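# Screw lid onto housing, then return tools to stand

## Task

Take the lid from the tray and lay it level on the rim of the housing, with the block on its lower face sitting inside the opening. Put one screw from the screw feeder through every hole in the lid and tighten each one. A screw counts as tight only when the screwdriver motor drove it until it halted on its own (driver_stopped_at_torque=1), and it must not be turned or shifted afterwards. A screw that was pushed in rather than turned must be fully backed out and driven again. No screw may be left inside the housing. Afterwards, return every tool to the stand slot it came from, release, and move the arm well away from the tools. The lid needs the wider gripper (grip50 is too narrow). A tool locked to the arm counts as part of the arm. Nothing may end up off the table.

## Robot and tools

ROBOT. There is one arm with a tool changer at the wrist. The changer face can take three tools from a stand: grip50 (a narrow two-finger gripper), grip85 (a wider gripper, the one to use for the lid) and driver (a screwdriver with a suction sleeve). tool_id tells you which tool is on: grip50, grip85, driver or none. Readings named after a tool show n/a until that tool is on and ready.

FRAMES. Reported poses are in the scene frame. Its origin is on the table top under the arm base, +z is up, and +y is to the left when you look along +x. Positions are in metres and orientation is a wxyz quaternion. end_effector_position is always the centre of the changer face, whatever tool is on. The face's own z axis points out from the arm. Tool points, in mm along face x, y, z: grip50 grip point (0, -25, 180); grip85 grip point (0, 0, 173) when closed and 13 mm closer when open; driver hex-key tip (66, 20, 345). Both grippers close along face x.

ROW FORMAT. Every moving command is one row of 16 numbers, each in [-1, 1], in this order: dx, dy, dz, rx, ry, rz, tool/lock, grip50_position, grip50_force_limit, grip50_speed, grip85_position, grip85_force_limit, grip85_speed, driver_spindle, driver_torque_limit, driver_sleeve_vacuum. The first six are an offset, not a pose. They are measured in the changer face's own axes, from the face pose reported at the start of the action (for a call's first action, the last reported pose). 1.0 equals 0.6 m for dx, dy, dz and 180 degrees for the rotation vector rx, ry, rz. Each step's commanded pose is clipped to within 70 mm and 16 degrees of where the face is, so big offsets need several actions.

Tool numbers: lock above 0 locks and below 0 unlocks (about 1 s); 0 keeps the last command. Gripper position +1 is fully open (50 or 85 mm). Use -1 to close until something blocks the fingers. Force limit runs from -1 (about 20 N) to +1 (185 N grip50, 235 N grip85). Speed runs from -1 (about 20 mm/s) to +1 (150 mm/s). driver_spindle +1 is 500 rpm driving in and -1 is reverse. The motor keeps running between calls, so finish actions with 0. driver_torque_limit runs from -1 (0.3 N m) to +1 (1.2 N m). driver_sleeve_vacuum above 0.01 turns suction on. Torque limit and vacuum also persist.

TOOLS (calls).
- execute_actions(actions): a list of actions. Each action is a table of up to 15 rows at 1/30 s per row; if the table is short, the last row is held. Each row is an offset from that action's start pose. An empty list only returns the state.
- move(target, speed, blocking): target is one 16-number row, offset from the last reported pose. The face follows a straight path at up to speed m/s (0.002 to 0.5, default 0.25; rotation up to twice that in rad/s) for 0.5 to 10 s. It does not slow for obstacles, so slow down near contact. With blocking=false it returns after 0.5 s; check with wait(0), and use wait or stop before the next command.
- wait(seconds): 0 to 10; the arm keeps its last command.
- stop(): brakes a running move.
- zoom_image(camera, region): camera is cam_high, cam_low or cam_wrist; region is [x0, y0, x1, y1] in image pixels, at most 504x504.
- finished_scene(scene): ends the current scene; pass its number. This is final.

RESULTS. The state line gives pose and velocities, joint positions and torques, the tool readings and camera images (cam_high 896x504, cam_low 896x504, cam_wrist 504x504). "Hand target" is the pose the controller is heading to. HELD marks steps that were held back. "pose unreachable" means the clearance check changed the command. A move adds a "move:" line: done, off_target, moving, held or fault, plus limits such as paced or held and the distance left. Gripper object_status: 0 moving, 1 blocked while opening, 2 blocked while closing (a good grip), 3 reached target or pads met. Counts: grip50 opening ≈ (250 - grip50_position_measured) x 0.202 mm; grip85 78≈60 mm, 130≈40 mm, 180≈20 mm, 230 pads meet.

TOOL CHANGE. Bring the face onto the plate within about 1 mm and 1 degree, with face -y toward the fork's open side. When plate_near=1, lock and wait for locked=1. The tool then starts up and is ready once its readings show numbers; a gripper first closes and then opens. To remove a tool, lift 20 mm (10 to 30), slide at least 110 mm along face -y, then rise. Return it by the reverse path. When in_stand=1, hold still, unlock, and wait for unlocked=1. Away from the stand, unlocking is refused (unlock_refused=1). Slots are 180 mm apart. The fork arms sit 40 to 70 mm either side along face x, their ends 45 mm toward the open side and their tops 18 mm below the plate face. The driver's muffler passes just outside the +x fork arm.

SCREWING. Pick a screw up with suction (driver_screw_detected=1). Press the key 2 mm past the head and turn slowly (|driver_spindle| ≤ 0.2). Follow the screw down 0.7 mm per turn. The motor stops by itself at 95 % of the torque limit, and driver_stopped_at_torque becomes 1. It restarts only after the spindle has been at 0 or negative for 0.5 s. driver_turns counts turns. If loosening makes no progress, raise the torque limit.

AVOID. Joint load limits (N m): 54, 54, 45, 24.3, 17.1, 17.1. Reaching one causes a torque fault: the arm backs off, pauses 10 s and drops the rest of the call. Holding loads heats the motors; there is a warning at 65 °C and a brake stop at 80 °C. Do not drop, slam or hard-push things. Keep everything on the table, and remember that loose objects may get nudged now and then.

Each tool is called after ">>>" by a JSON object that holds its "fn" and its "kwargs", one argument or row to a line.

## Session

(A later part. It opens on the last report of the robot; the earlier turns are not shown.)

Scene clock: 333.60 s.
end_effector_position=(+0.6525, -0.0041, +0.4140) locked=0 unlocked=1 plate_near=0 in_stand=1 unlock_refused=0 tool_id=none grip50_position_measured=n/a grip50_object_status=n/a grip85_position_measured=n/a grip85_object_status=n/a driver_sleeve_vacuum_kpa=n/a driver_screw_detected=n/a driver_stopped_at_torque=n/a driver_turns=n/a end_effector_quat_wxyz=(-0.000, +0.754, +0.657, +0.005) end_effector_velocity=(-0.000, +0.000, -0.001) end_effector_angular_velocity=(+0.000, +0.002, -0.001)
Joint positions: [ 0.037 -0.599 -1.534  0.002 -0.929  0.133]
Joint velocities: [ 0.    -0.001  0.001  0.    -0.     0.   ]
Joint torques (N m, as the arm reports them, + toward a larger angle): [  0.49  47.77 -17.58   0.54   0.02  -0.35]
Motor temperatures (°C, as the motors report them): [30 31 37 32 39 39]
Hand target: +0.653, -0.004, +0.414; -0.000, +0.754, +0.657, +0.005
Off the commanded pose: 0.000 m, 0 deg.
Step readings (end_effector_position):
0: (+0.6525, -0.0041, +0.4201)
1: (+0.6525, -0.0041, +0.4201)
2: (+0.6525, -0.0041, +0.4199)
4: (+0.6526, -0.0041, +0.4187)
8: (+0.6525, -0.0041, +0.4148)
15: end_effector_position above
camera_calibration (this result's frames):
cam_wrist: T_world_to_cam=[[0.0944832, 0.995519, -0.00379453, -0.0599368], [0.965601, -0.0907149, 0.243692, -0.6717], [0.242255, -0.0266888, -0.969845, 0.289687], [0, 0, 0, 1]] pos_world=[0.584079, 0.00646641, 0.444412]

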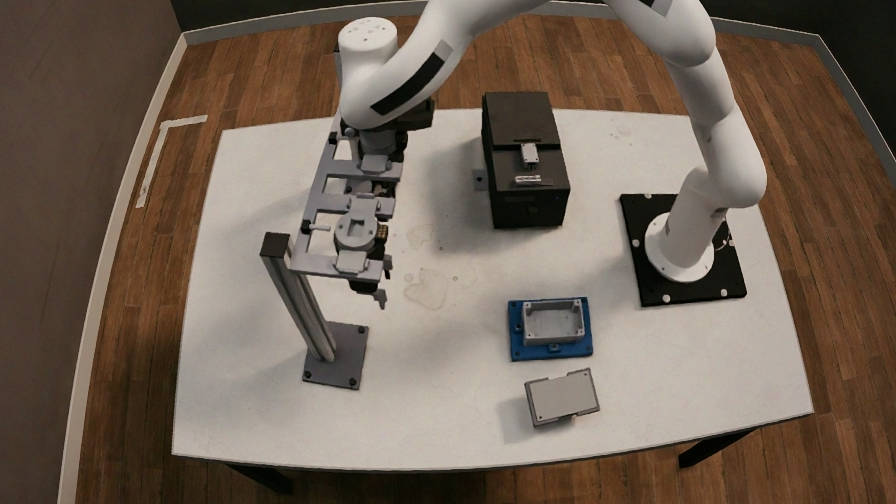

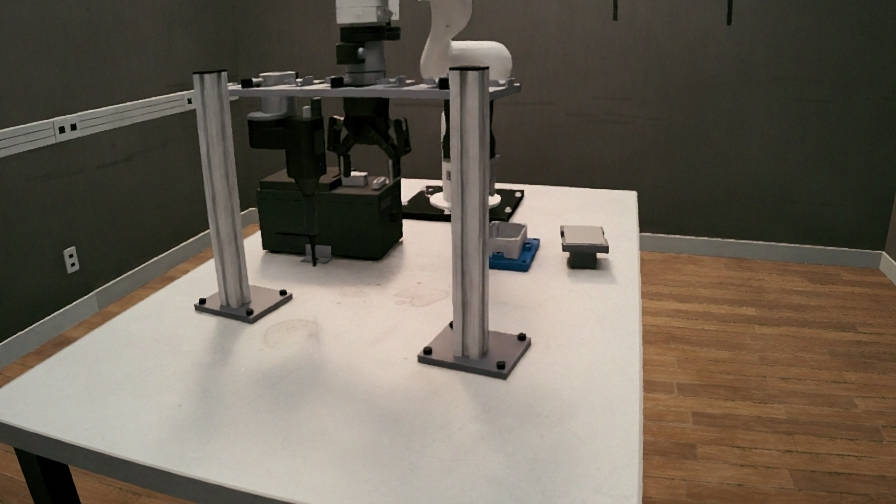

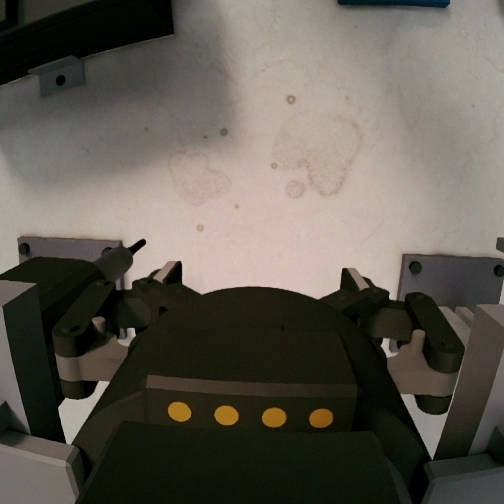

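>>> {"fn": "execute_actions", "kwargs": {
  "actions": [
    [[0,0,0.002,0,0,0,0,1,0,0,1,0,0,0,0,0],[0,0,0.004,0,0,0,0,1,0,0,1,0,0,0,0,0],[0,0,0.006,0,0,0,0,1,0,0,1,0,0,0,0,0]]
  ]
}}

Scene clock: 339.37 s.
end_effector_position=(+0.6526, -0.0043, +0.4116) locked=0 unlocked=1 plate_near=1 in_stand=1 unlock_refused=0 tool_id=none grip50_position_measured=n/a grip50_object_status=n/a grip85_position_measured=n/a grip85_object_status=n/a driver_sleeve_vacuum_kpa=n/a driver_screw_detected=n/a driver_stopped_at_torque=n/a driver_turns=n/a end_effector_quat_wxyz=(-0.000, +0.754, +0.657, +0.005) end_effector_velocity=(-0.000, -0.001, -0.001) end_effector_angular_velocity=(-0.001, +0.001, +0.001)
Joint positions: [ 0.037 -0.601 -1.531  0.002 -0.923  0.134]
Joint velocities: [-0.001 -0.     0.001 -0.001  0.    -0.001]
Joint torques (N m, as the arm reports them, + toward a larger angle): [  6.76  25.34 -11.92   0.72   2.34  -1.41]
Motor temperatures (°C, as the motors report them): [30 31 37 32 39 39]
Hand target: +0.653, -0.004, +0.410; -0.000, +0.754, +0.657, +0.005
Off the commanded pose: 0.001 m, 0 deg.
Step readings (end_effector_position):
0: (+0.6525, -0.0040, +0.4139)
1: (+0.6525, -0.0040, +0.4139)
2: (+0.6525, -0.0041, +0.4138)
4: (+0.6526, -0.0042, +0.4127)
8: (+0.6526, -0.0043, +0.4118)
15: end_effector_position above
camera_calibration (this result's frames):
cam_wrist: T_world_to_cam=[[0.0952842, 0.995443, -0.00377462, -0.0602863], [0.965364, -0.0914785, 0.244343, -0.671297], [0.242885, -0.0269259, -0.969681, 0.286899], [0, 0, 0, 1]] pos_world=[0.584107, 0.00632734, 0.442]

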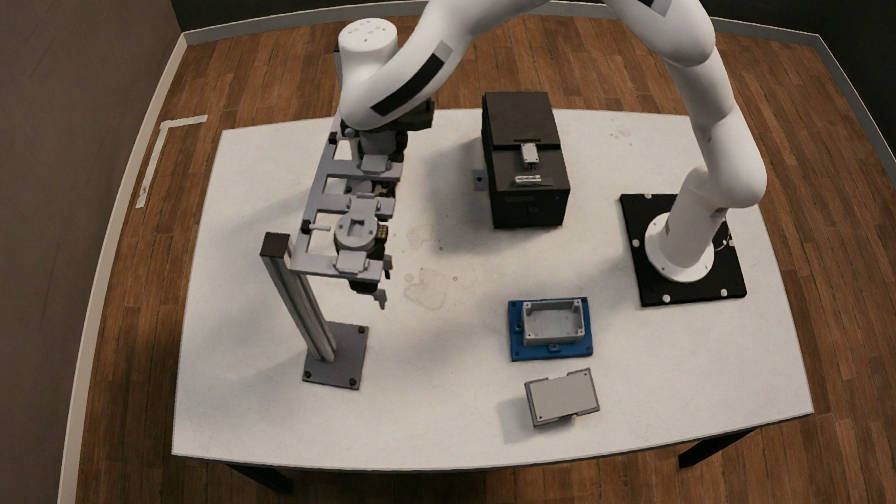

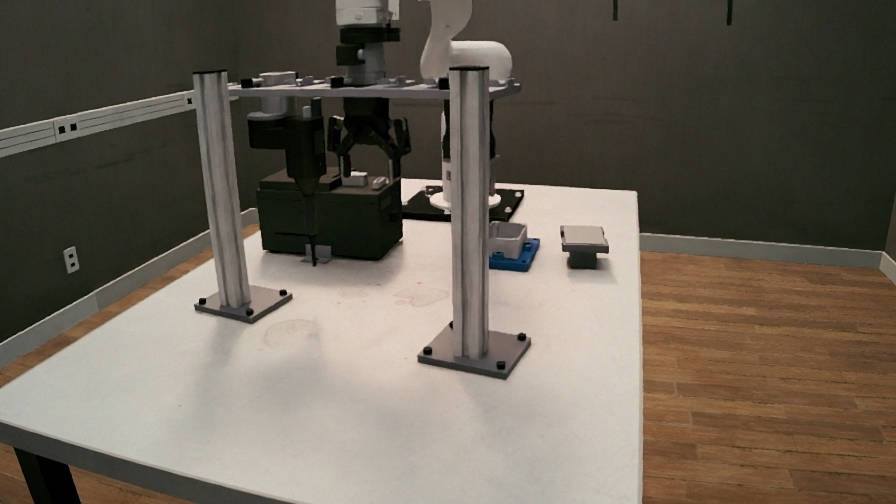

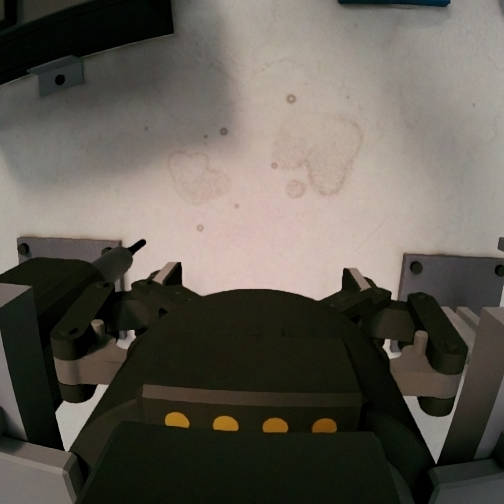

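>>> {"fn": "execute_actions", "kwargs": {
  "actions": [
    [[0,0,-0.0005,0,0,0,1,1,0,0,1,0,0,0,0,0]],
    [[0,0,0,0,0,0,1,1,0,0,1,0,0,0,0,0]],
    [[0,0,0,0,0,0,1,1,0,0,1,0,0,0,0,0]]
  ]
}}

Scene clock: 345.60 s.
end_effector_position=(+0.6524, -0.0042, +0.4118) locked=1 unlocked=0 plate_near=1 in_stand=1 unlock_refused=0 tool_id=grip85 grip50_position_measured=n/a grip50_object_status=n/a grip85_position_measured=n/a grip85_object_status=n/a driver_sleeve_vacuum_kpa=n/a driver_screw_detected=n/a driver_stopped_at_torque=n/a driver_turns=n/a end_effector_quat_wxyz=(-0.000, +0.755, +0.656, +0.005) end_effector_velocity=(-0.000, +0.000, -0.000) end_effector_angular_velocity=(+0.000, +0.001, +0.000)
Joint positions: [ 0.037 -0.6   -1.531  0.002 -0.924  0.135]
Joint velocities: [ 0.    -0.    -0.     0.    -0.001 -0.   ]
Joint torques (N m, as the arm reports them, + toward a larger angle): [ 13.15  32.77 -15.25   3.74   4.46  -1.49]
Motor temperatures (°C, as the motors report them): [30 31 37 32 39 39]
Hand target: +0.652, -0.004, +0.412; -0.000, +0.755, +0.656, +0.005
Off the commanded pose: 0.000 m, 0 deg.
Step readings (end_effector_position; steps 1 to 15: 1st action; 16 to 30: 2nd action; 31 to 45: 3rd action):
0: (+0.6525, -0.0041, +0.4112)
1: (+0.6525, -0.0041, +0.4112)
2: (+0.6525, -0.0041, +0.4114)
4: (+0.6525, -0.0041, +0.4114)
8: (+0.6525, -0.0041, +0.4115)
15: (+0.6525, -0.0041, +0.4115)
16: (+0.6525, -0.0041, +0.4115)
17: (+0.6525, -0.0041, +0.4115)
19: (+0.6524, -0.0041, +0.4114)
23: (+0.6523, -0.0042, +0.4115)
30: (+0.6524, -0.0042, +0.4118)
31: (+0.6524, -0.0042, +0.4118)
32: (+0.6524, -0.0042, +0.4118)
34: (+0.6524, -0.0042, +0.4118)
38: (+0.6524, -0.0042, +0.4118)
45: end_effector_position above
camera_calibration (this result's frames):
cam_wrist: T_world_to_cam=[[0.0963879, 0.995336, -0.00386103, -0.0610266], [0.965445, -0.0925482, 0.24362, -0.670947], [0.242127, -0.0272097, -0.969863, 0.287693], [0, 0, 0, 1]] pos_world=[0.583986, 0.00647503, 0.442243]

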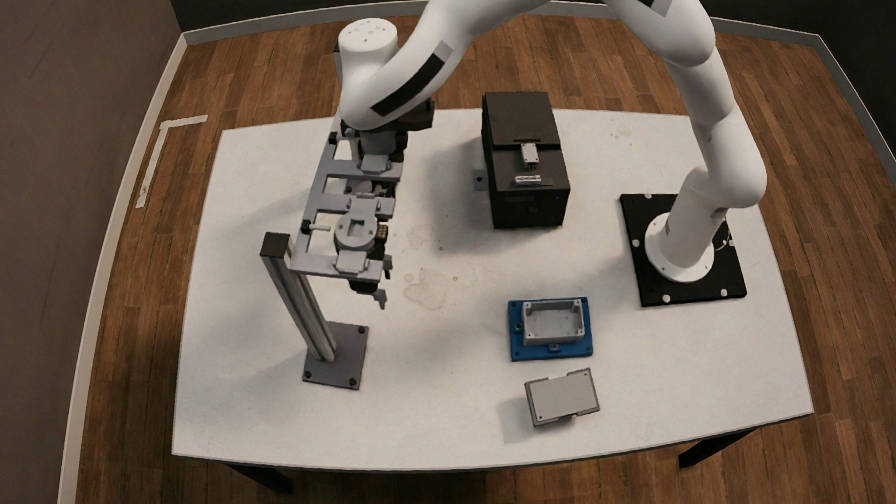

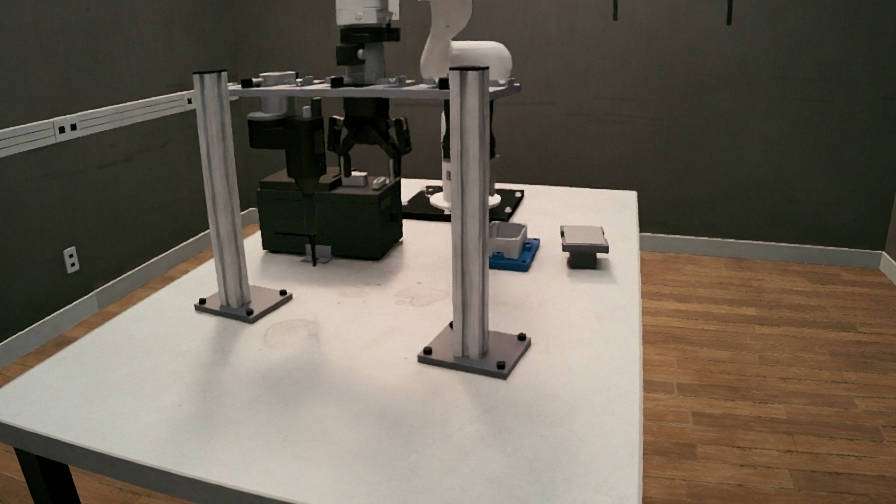

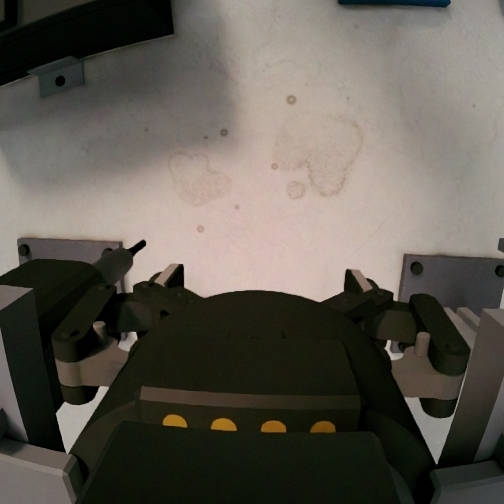

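>>> {"fn": "move", "kwargs": {
  "target": [0,0,-0.0333,0,0,0,0,1,0,0,1,0,0,0,0,0],
  "speed": 0.05
}}

>>> {"fn": "move", "kwargs": {
  "target": [0,-0.21,0,0,0,0,0,1,0,0,1,0,0,0,0,0],
  "speed": 0.12
}}

Scene clock: 353.97 s.
end_effector_position=(+0.6523, -0.0041, +0.4316) locked=1 unlocked=0 plate_near=1 in_stand=0 unlock_refused=0 tool_id=grip85 grip50_position_measured=n/a grip50_object_status=n/a grip85_position_measured=3 grip85_object_status=3 driver_sleeve_vacuum_kpa=n/a driver_screw_detected=n/a driver_stopped_at_torque=n/a driver_turns=n/a end_effector_quat_wxyz=(-0.001, +0.755, +0.656, +0.005) end_effector_velocity=(-0.000, -0.001, +0.001) end_effector_angular_velocity=(-0.001, +0.001, -0.001)
Joint positions: [ 0.037 -0.585 -1.554  0.002 -0.963  0.135]
Joint velocities: [-0.002  0.    -0.001 -0.001 -0.003  0.   ]
Joint torques (N m, as the arm reports them, + toward a larger angle): [ -1.84  59.71 -22.07   0.09  -0.02  -0.29]
Motor temperatures (°C, as the motors report them): [30 31 37 32 40 39]
Hand target: +0.652, -0.004, +0.432; -0.000, +0.755, +0.656, +0.005
Off the commanded pose: 0.000 m, 0 deg.
move: done
camera_calibration (this result's frames):
cam_wrist: T_world_to_cam=[[0.0960871, 0.995366, -0.00375258, -0.0608509], [0.965507, -0.0922868, 0.243472, -0.675605], [0.241997, -0.0270177, -0.969901, 0.306994], [0, 0, 0, 1]] pos_world=[0.583857, 0.00651368, 0.462016]

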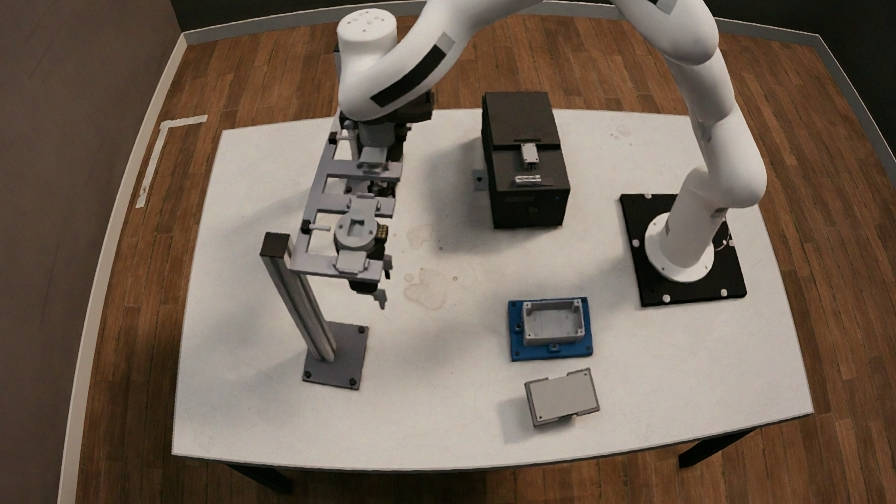

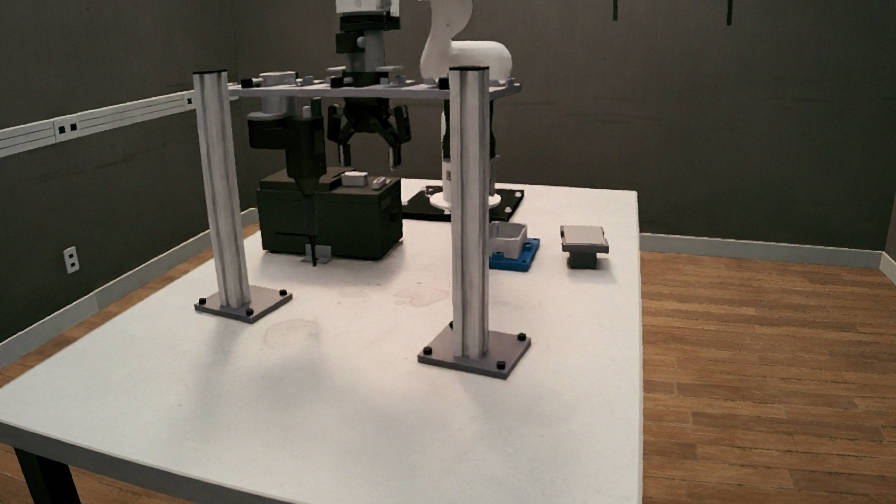

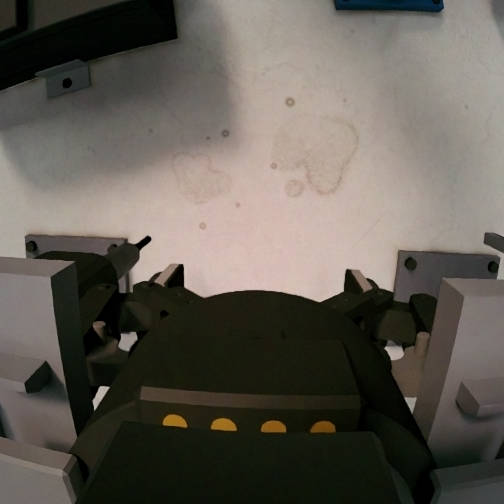

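Scene clock: 355.40 s.
end_effector_position=(+0.5277, +0.0135, +0.4309) locked=1 unlocked=0 plate_near=1 in_stand=0 unlock_refused=0 tool_id=grip85 grip50_position_measured=n/a grip50_object_status=n/a grip85_position_measured=3 grip85_object_status=3 driver_sleeve_vacuum_kpa=n/a driver_screw_detected=n/a driver_stopped_at_torque=n/a driver_turns=n/a end_effector_quat_wxyz=(-0.000, +0.755, +0.656, +0.005) end_effector_velocity=(-0.001, +0.000, -0.000) end_effector_angular_velocity=(+0.000, +0.001, -0.000)
Joint positions: [ 0.07  -0.28  -1.132  0.002 -0.845  0.168]
Joint velocities: [0.    0.002 0.003 0.    0.    0.001]
Joint torques (N m, as the arm reports them, + toward a larger angle): [ -0.44  40.95 -21.93   0.47  -0.01  -0.32]
Motor temperatures (°C, as the motors report them): [30 31 37 32 40 39]
Hand target: +0.528, +0.014, +0.431; -0.001, +0.755, +0.656, +0.005
Off the commanded pose: 0.000 m, 0 deg.
move: done
camera_calibration (this result's frames):
cam_wrist: T_world_to_cam=[[0.0962774, 0.995347, -0.00379353, -0.0665206], [0.965429, -0.0924546, 0.243717, -0.553644], [0.242232, -0.0271268, -0.969839, 0.336822], [0, 0, 0, 1]] pos_world=[0.459319, 0.0241611, 0.461343]

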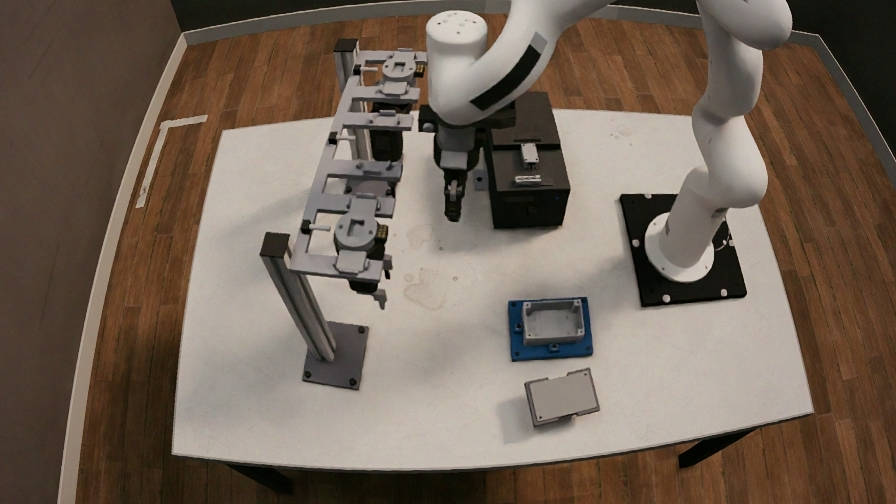

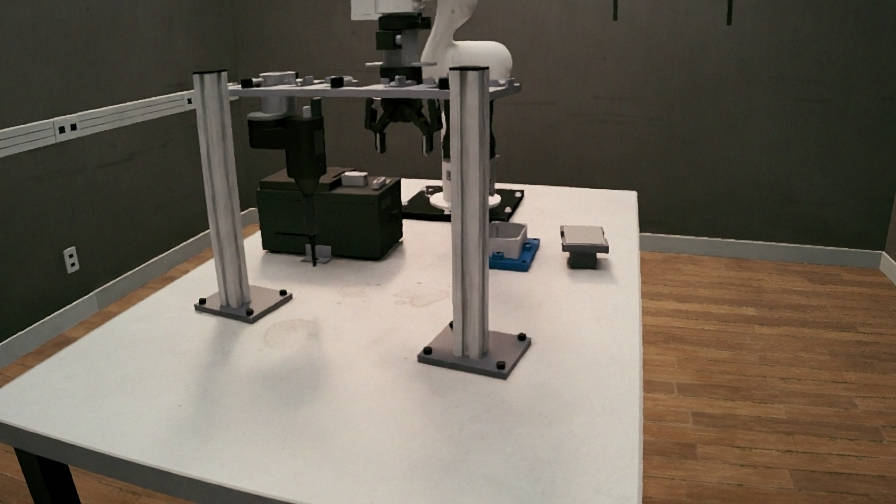

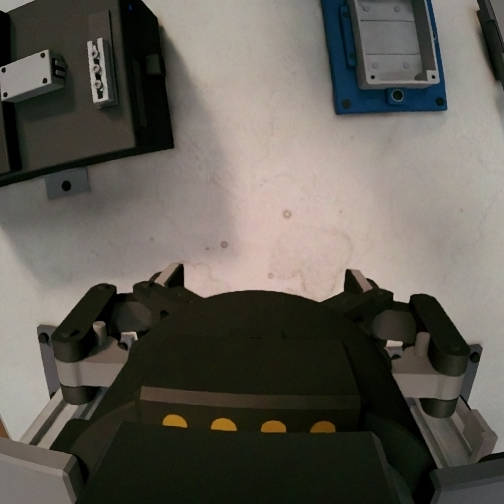

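>>> {"fn": "move", "kwargs": {
  "target": [0.547,-0.302,0.133,0,0,-0.122,0,1,0,0,1,0,0,0,0,0],
  "speed": 0.3
}}

Scene clock: 402.77 s.
end_effector_position=(+0.3949, +0.3640, +0.3526) locked=1 unlocked=0 plate_near=1 in_stand=0 unlock_refused=0 tool_id=grip85 grip50_position_measured=n/a grip50_object_status=n/a grip85_position_measured=3 grip85_object_status=3 driver_sleeve_vacuum_kpa=n/a driver_screw_detected=n/a driver_stopped_at_torque=n/a driver_turns=n/a end_effector_quat_wxyz=(+0.000, +0.616, +0.788, +0.005) end_effector_velocity=(-0.000, +0.002, -0.000) end_effector_angular_velocity=(+0.002, -0.001, +0.001)
Joint positions: [ 0.788 -0.397 -1.087 -0.004 -0.685  0.508]
Joint velocities: [ 0.003 -0.002 -0.002  0.001  0.001  0.001]
Joint torques (N m, as the arm reports them, + toward a larger angle): [ -1.75  46.82 -19.94   0.14   0.02  -0.19]
Motor temperatures (°C, as the motors report them): [30 31 38 32 39 39]
Hand target: +0.395, +0.364, +0.353; +0.000, +0.616, +0.788, +0.005
Off the commanded pose: 0.001 m, 0 deg.
move: done
camera_calibration (this result's frames):
cam_wrist: T_world_to_cam=[[-0.282223, 0.959329, -0.00615646, -0.239535], [0.929604, 0.275053, 0.245322, -0.494107], [0.237038, 0.0635125, -0.969422, 0.271497], [0, 0, 0, 1]] pos_world=[0.327367, 0.348455, 0.382936]

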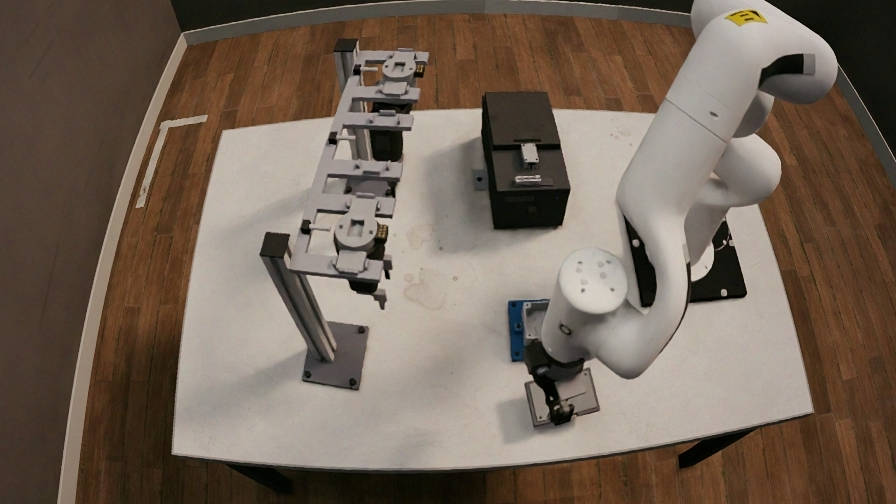

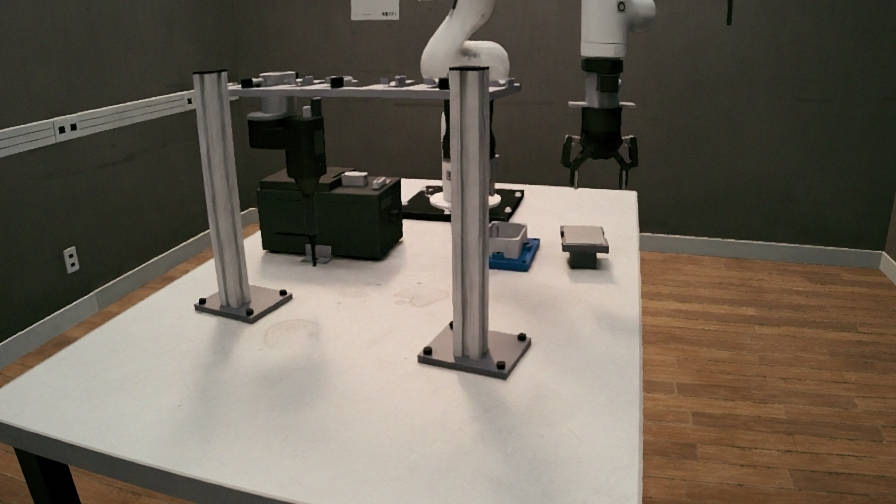

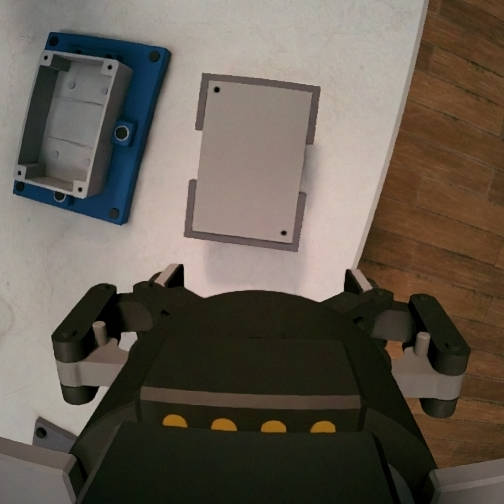

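>>> {"fn": "zoom_image", "kwargs": {
  "camera": "cam_wrist",
  "region": [160, 60, 360, 260]
}}

>>> {"fn": "zoom_image", "kwargs": {
  "camera": "cam_wrist",
  "region": [0, 20, 210, 230]
}}

>>> {"fn": "zoom_image", "kwargs": {
  "camera": "cam_low",
  "region": [470, 200, 630, 290]
}}

Region (160, 60, 360, 260) of cam_wrist's 504x504 image, scaled by 2.520, with more detail than that image has.

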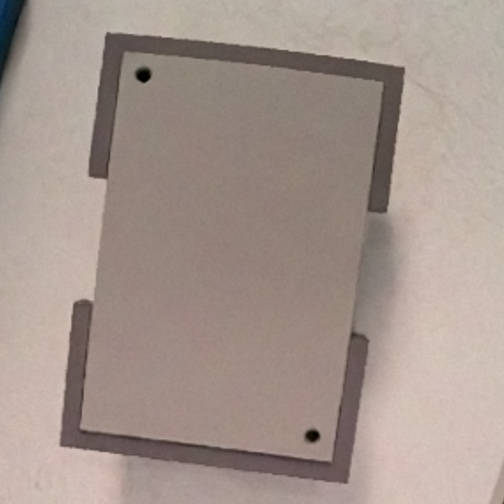

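Region (0, 20, 210, 230) of cam_wrist's 504x504 image, scaled by 2.400, with more detail than that image has.

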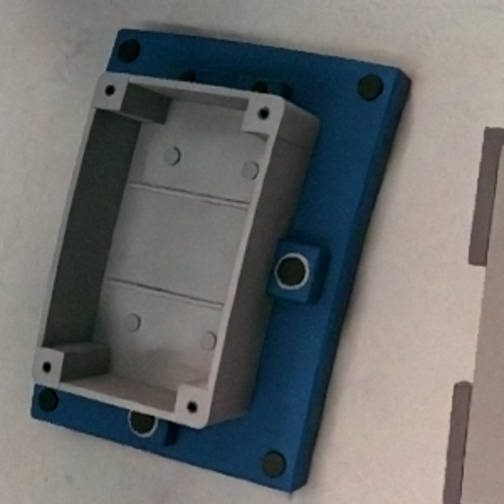

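Region (470, 200, 630, 290) of cam_low's 896x504 image, scaled by 3.150, with more detail than that image has; it fills the top 284 rows of this view, and the rest is white.

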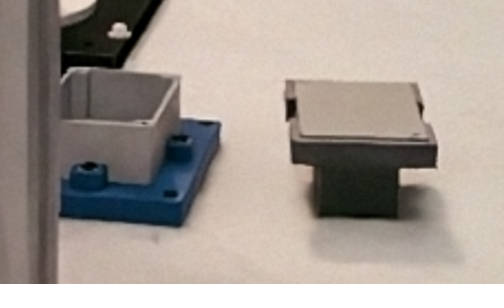

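>>> {"fn": "zoom_image", "kwargs": {
  "camera": "cam_low",
  "region": [540, 50, 680, 210]
}}

>>> {"fn": "zoom_image", "kwargs": {
  "camera": "cam_wrist",
  "region": [100, 220, 420, 400]
}}

Region (540, 50, 680, 210) of cam_low's 896x504 image, scaled by 3.150, with more detail than that image has; it fills the left 441 columns of this view, and the rest is white.

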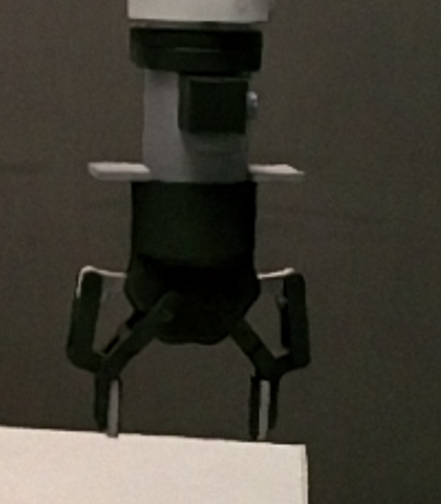

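Region (100, 220, 420, 400) of cam_wrist's 504x504 image, scaled by 1.575, with more detail than that image has; it fills the top 284 rows of this view, and the rest is white.

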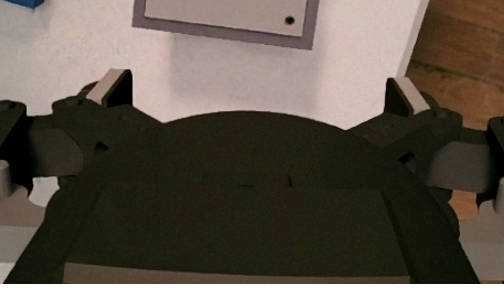

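>>> {"fn": "move", "kwargs": {
  "target": [-0.021,-0.095,0.1377,0,0,0.0239,0,1,0,0,1,0,0,0,0,0],
  "speed": 0.2
}}

>>> {"fn": "zoom_image", "kwargs": {
  "camera": "cam_low",
  "region": [520, 150, 660, 280]
}}

Scene clock: 513.17 s.
end_effector_position=(+0.3434, +0.3389, +0.2699) locked=1 unlocked=0 plate_near=1 in_stand=0 unlock_refused=0 tool_id=grip85 grip50_position_measured=n/a grip50_object_status=n/a grip85_position_measured=3 grip85_object_status=3 driver_sleeve_vacuum_kpa=n/a driver_screw_detected=n/a driver_stopped_at_torque=n/a driver_turns=n/a end_effector_quat_wxyz=(-0.000, +0.645, +0.764, +0.006) end_effector_velocity=(-0.001, -0.001, -0.002) end_effector_angular_velocity=(-0.001, +0.000, -0.002)
Joint positions: [ 0.821 -0.414 -0.881 -0.006 -0.461  0.619]
Joint velocities: [ 0.    -0.001  0.003 -0.002  0.003  0.004]
Joint torques (N m, as the arm reports them, + toward a larger angle): [ -2.21  41.07 -17.37   0.23   0.04  -0.32]
Motor temperatures (°C, as the motors report them): [30 31 38 32 39 39]
Hand target: +0.343, +0.339, +0.270; -0.000, +0.645, +0.764, +0.005
Off the commanded pose: 0.001 m, 0 deg.
move: done
camera_calibration (this result's frames):
cam_wrist: T_world_to_cam=[[-0.209328, 0.977832, -0.0051734, -0.262019], [0.94758, 0.204152, 0.245791, -0.401345], [0.241399, 0.0465486, -0.969309, 0.209338], [0, 0, 0, 1]] pos_world=[0.274925, 0.328401, 0.300204]

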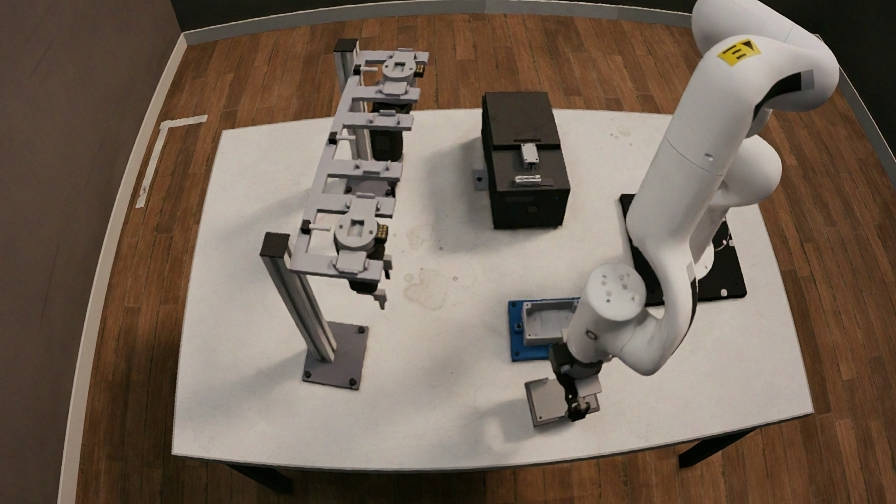

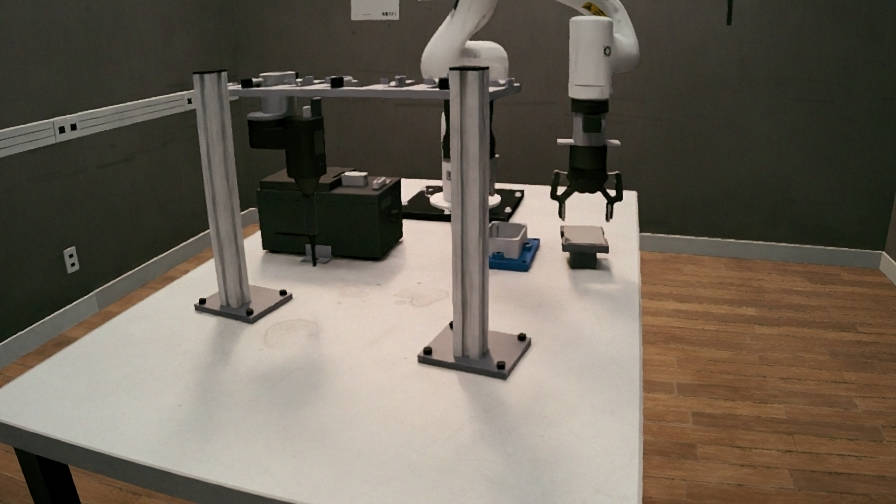

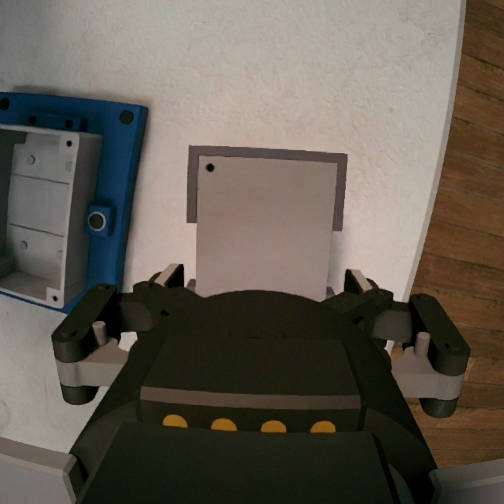

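Region (520, 150, 660, 280) of cam_low's 896x504 image, scaled by 3.600, with more detail than that image has; it fills the top 468 rows of this view, and the rest is white.

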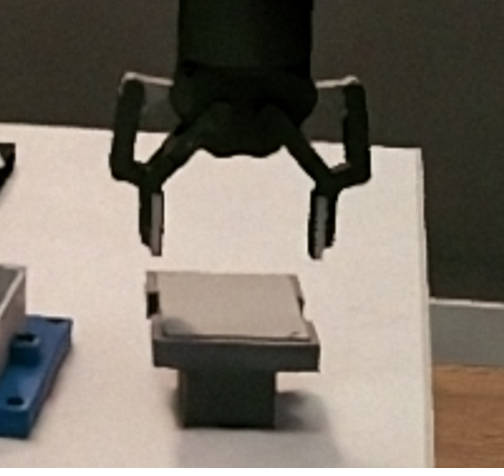

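>>> {"fn": "move", "kwargs": {
  "target": [0,0,0.04,0,0,0,0,1,0,0,1,0,0,0,0,0],
  "speed": 0.1
}}

>>> {"fn": "zoom_image", "kwargs": {
  "camera": "cam_wrist",
  "region": [150, 100, 390, 310]
}}

>>> {"fn": "zoom_image", "kwargs": {
  "camera": "cam_low",
  "region": [540, 190, 640, 280]
}}

Scene clock: 530.73 s.
end_effector_position=(+0.3436, +0.3391, +0.2461) locked=1 unlocked=0 plate_near=1 in_stand=0 unlock_refused=0 tool_id=grip85 grip50_position_measured=n/a grip50_object_status=n/a grip85_position_measured=3 grip85_object_status=3 driver_sleeve_vacuum_kpa=n/a driver_screw_detected=n/a driver_stopped_at_torque=n/a driver_turns=n/a end_effector_quat_wxyz=(+0.000, +0.645, +0.764, +0.006) end_effector_velocity=(+0.000, +0.001, -0.001) end_effector_angular_velocity=(+0.002, -0.002, +0.001)
Joint positions: [ 0.821 -0.461 -0.877 -0.007 -0.409  0.62 ]
Joint velocities: [ 0.001 -0.001 -0.    -0.     0.003 -0.   ]
Joint torques (N m, as the arm reports them, + toward a larger angle): [ -2.04  42.83 -16.46  -0.28   0.03  -0.3 ]
Motor temperatures (°C, as the motors report them): [30 31 38 32 39 39]
Hand target: +0.344, +0.339, +0.246; +0.000, +0.645, +0.764, +0.006
Off the commanded pose: 0.000 m, 0 deg.
move: done
camera_calibration (this result's frames):
cam_wrist: T_world_to_cam=[[-0.209288, 0.977841, -0.00513233, -0.262325], [0.947542, 0.204094, 0.245989, -0.395743], [0.241585, 0.0466193, -0.969259, 0.186054], [0, 0, 0, 1]] pos_world=[0.275134, 0.328607, 0.276337]

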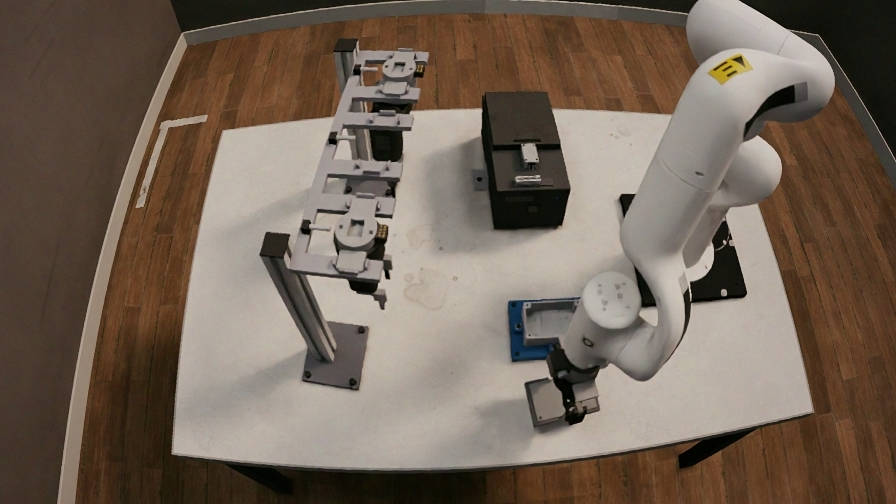

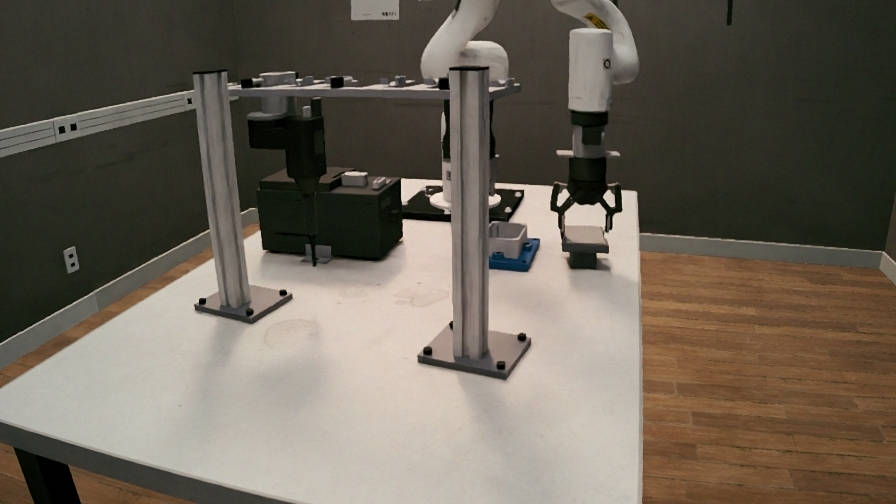

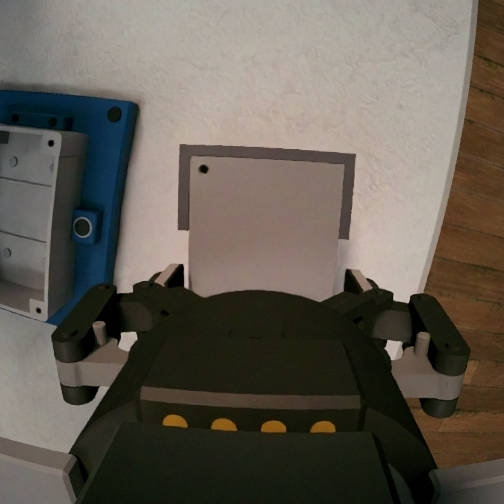

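Region (150, 100, 390, 310) of cam_wrist's 504x504 image, scaled by 2.100, with more detail than that image has; it fills the top 441 rows of this view, and the rest is white.

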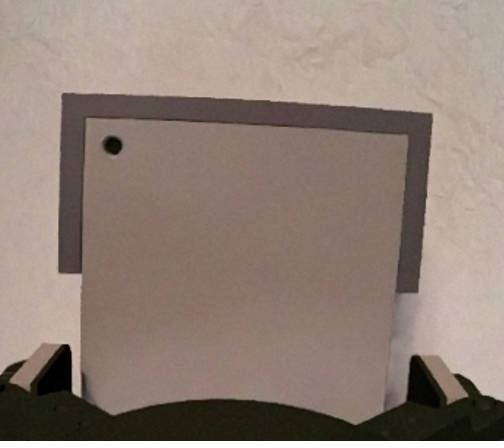

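Region (540, 190, 640, 280) of cam_low's 896x504 image, scaled by 5.040, with more detail than that image has; it fills the top 454 rows of this view, and the rest is white.

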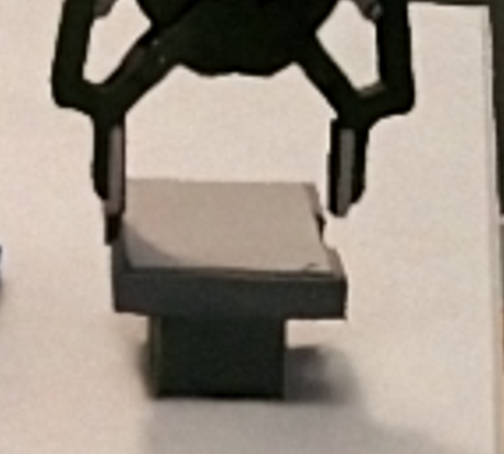

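>>> {"fn": "execute_actions", "kwargs": {
  "actions": [
    [[-0.0017,-0.0017,0,0,0,0,0,1,0,0,1,0,0,0,0,0],[-0.0033,-0.0033,0,0,0,0,0,1,0,0,1,0,0,0,0,0]],
    [[0,0,0.003,0,0,0,0,1,0,0,1,0,0,0,0,0],[0,0,0.006,0,0,0,0,1,0,0,1,0,0,0,0,0],[0,0,0.009,0,0,0,0,1,0,0,1,0,0,0,0,0],[0,0,0.0133,0,0,0,0,1,0,0,1,0,0,0,0,0]]
  ]
}}

>>> {"fn": "zoom_image", "kwargs": {
  "camera": "cam_low",
  "region": [540, 190, 640, 280]
}}

>>> {"fn": "zoom_image", "kwargs": {
  "camera": "cam_wrist",
  "region": [150, 100, 390, 310]
}}

Scene clock: 564.03 s.
end_effector_position=(+0.3421, +0.3369, +0.2381) locked=1 unlocked=0 plate_near=1 in_stand=0 unlock_refused=0 tool_id=grip85 grip50_position_measured=n/a grip50_object_status=n/a grip85_position_measured=3 grip85_object_status=3 driver_sleeve_vacuum_kpa=n/a driver_screw_detected=n/a driver_stopped_at_torque=n/a driver_turns=n/a end_effector_quat_wxyz=(+0.000, +0.645, +0.764, +0.006) end_effector_velocity=(-0.000, +0.000, -0.000) end_effector_angular_velocity=(+0.001, -0.001, +0.001)
Joint positions: [ 0.82  -0.472 -0.868 -0.007 -0.39   0.619]
Joint velocities: [ 0.001 -0.001  0.     0.     0.002  0.   ]
Joint torques (N m, as the arm reports them, + toward a larger angle): [ -1.09  42.56 -16.57   0.02   0.04  -0.33]
Motor temperatures (°C, as the motors report them): [30 31 38 32 39 39]
Hand target: +0.342, +0.337, +0.238; +0.000, +0.645, +0.764, +0.006
Off the commanded pose: 0.000 m, 0 deg.
Step readings (end_effector_position; steps 1 to 15: 1st action; 16 to 30: 2nd action):
0: (+0.3436, +0.3391, +0.2459)
1: (+0.3436, +0.3391, +0.2459)
2: (+0.3435, +0.3389, +0.2460)
4: (+0.3428, +0.3379, +0.2460)
8: (+0.3421, +0.3369, +0.2460)
15: (+0.3420, +0.3369, +0.2461)
16: (+0.3420, +0.3368, +0.2460)
17: (+0.3421, +0.3369, +0.2458)
19: (+0.3422, +0.3370, +0.2440)
23: (+0.3419, +0.3367, +0.2388)
30: end_effector_position above
camera_calibration (this result's frames):
cam_wrist: T_world_to_cam=[[-0.209274, 0.977844, -0.00506193, -0.260576], [0.947508, 0.204056, 0.24615, -0.391922], [0.241729, 0.0467165, -0.969219, 0.178741], [0, 0, 0, 1]] pos_world=[0.27361, 0.326426, 0.268392]

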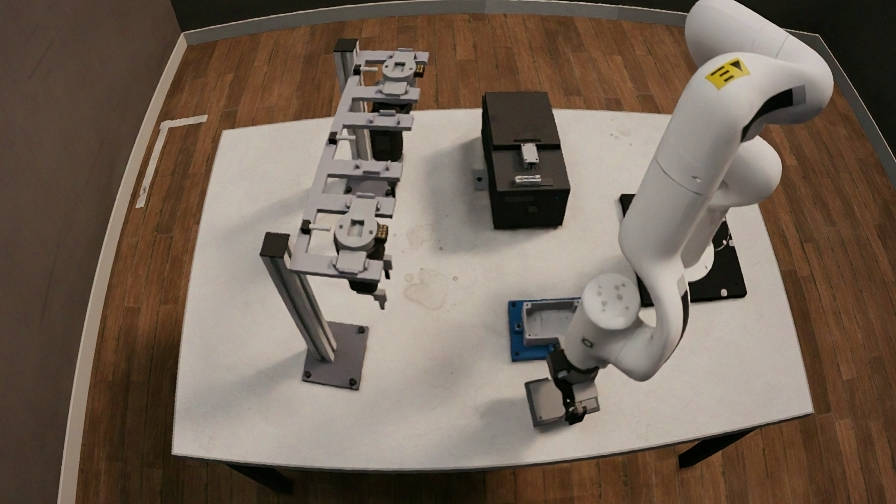

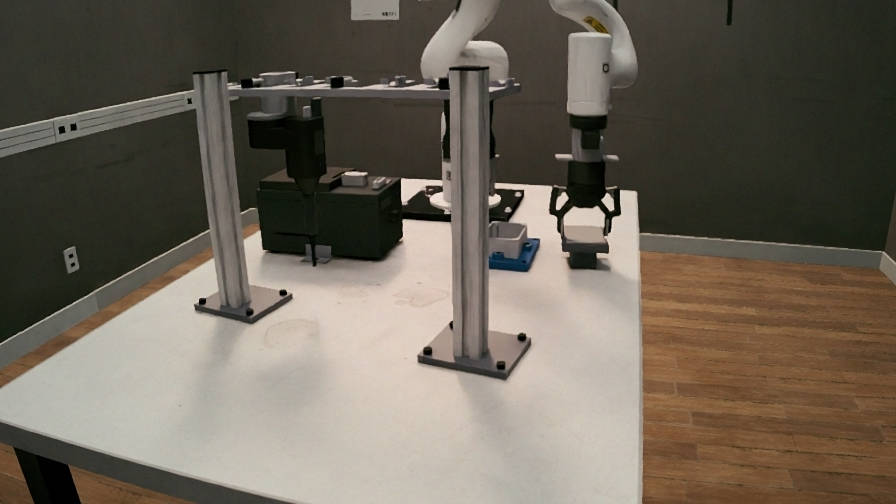

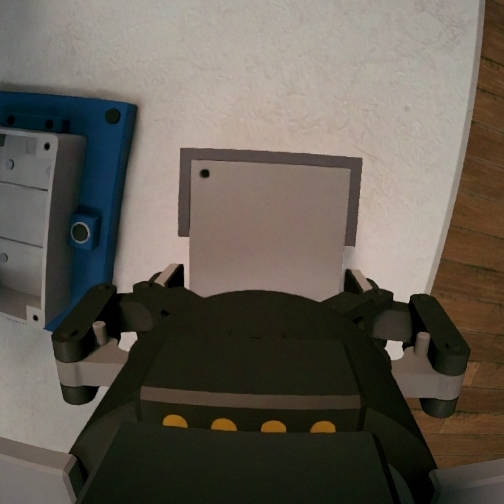

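Region (540, 190, 640, 280) of cam_low's 896x504 image, scaled by 5.040, with more detail than that image has; it fills the top 454 rows of this view, and the rest is white.

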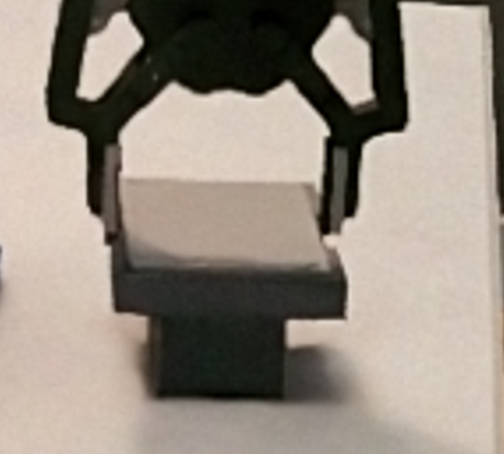

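Region (150, 100, 390, 310) of cam_wrist's 504x504 image, scaled by 2.100, with more detail than that image has; it fills the top 441 rows of this view, and the rest is white.

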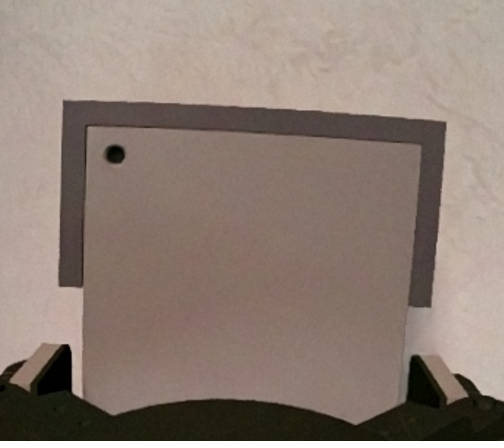

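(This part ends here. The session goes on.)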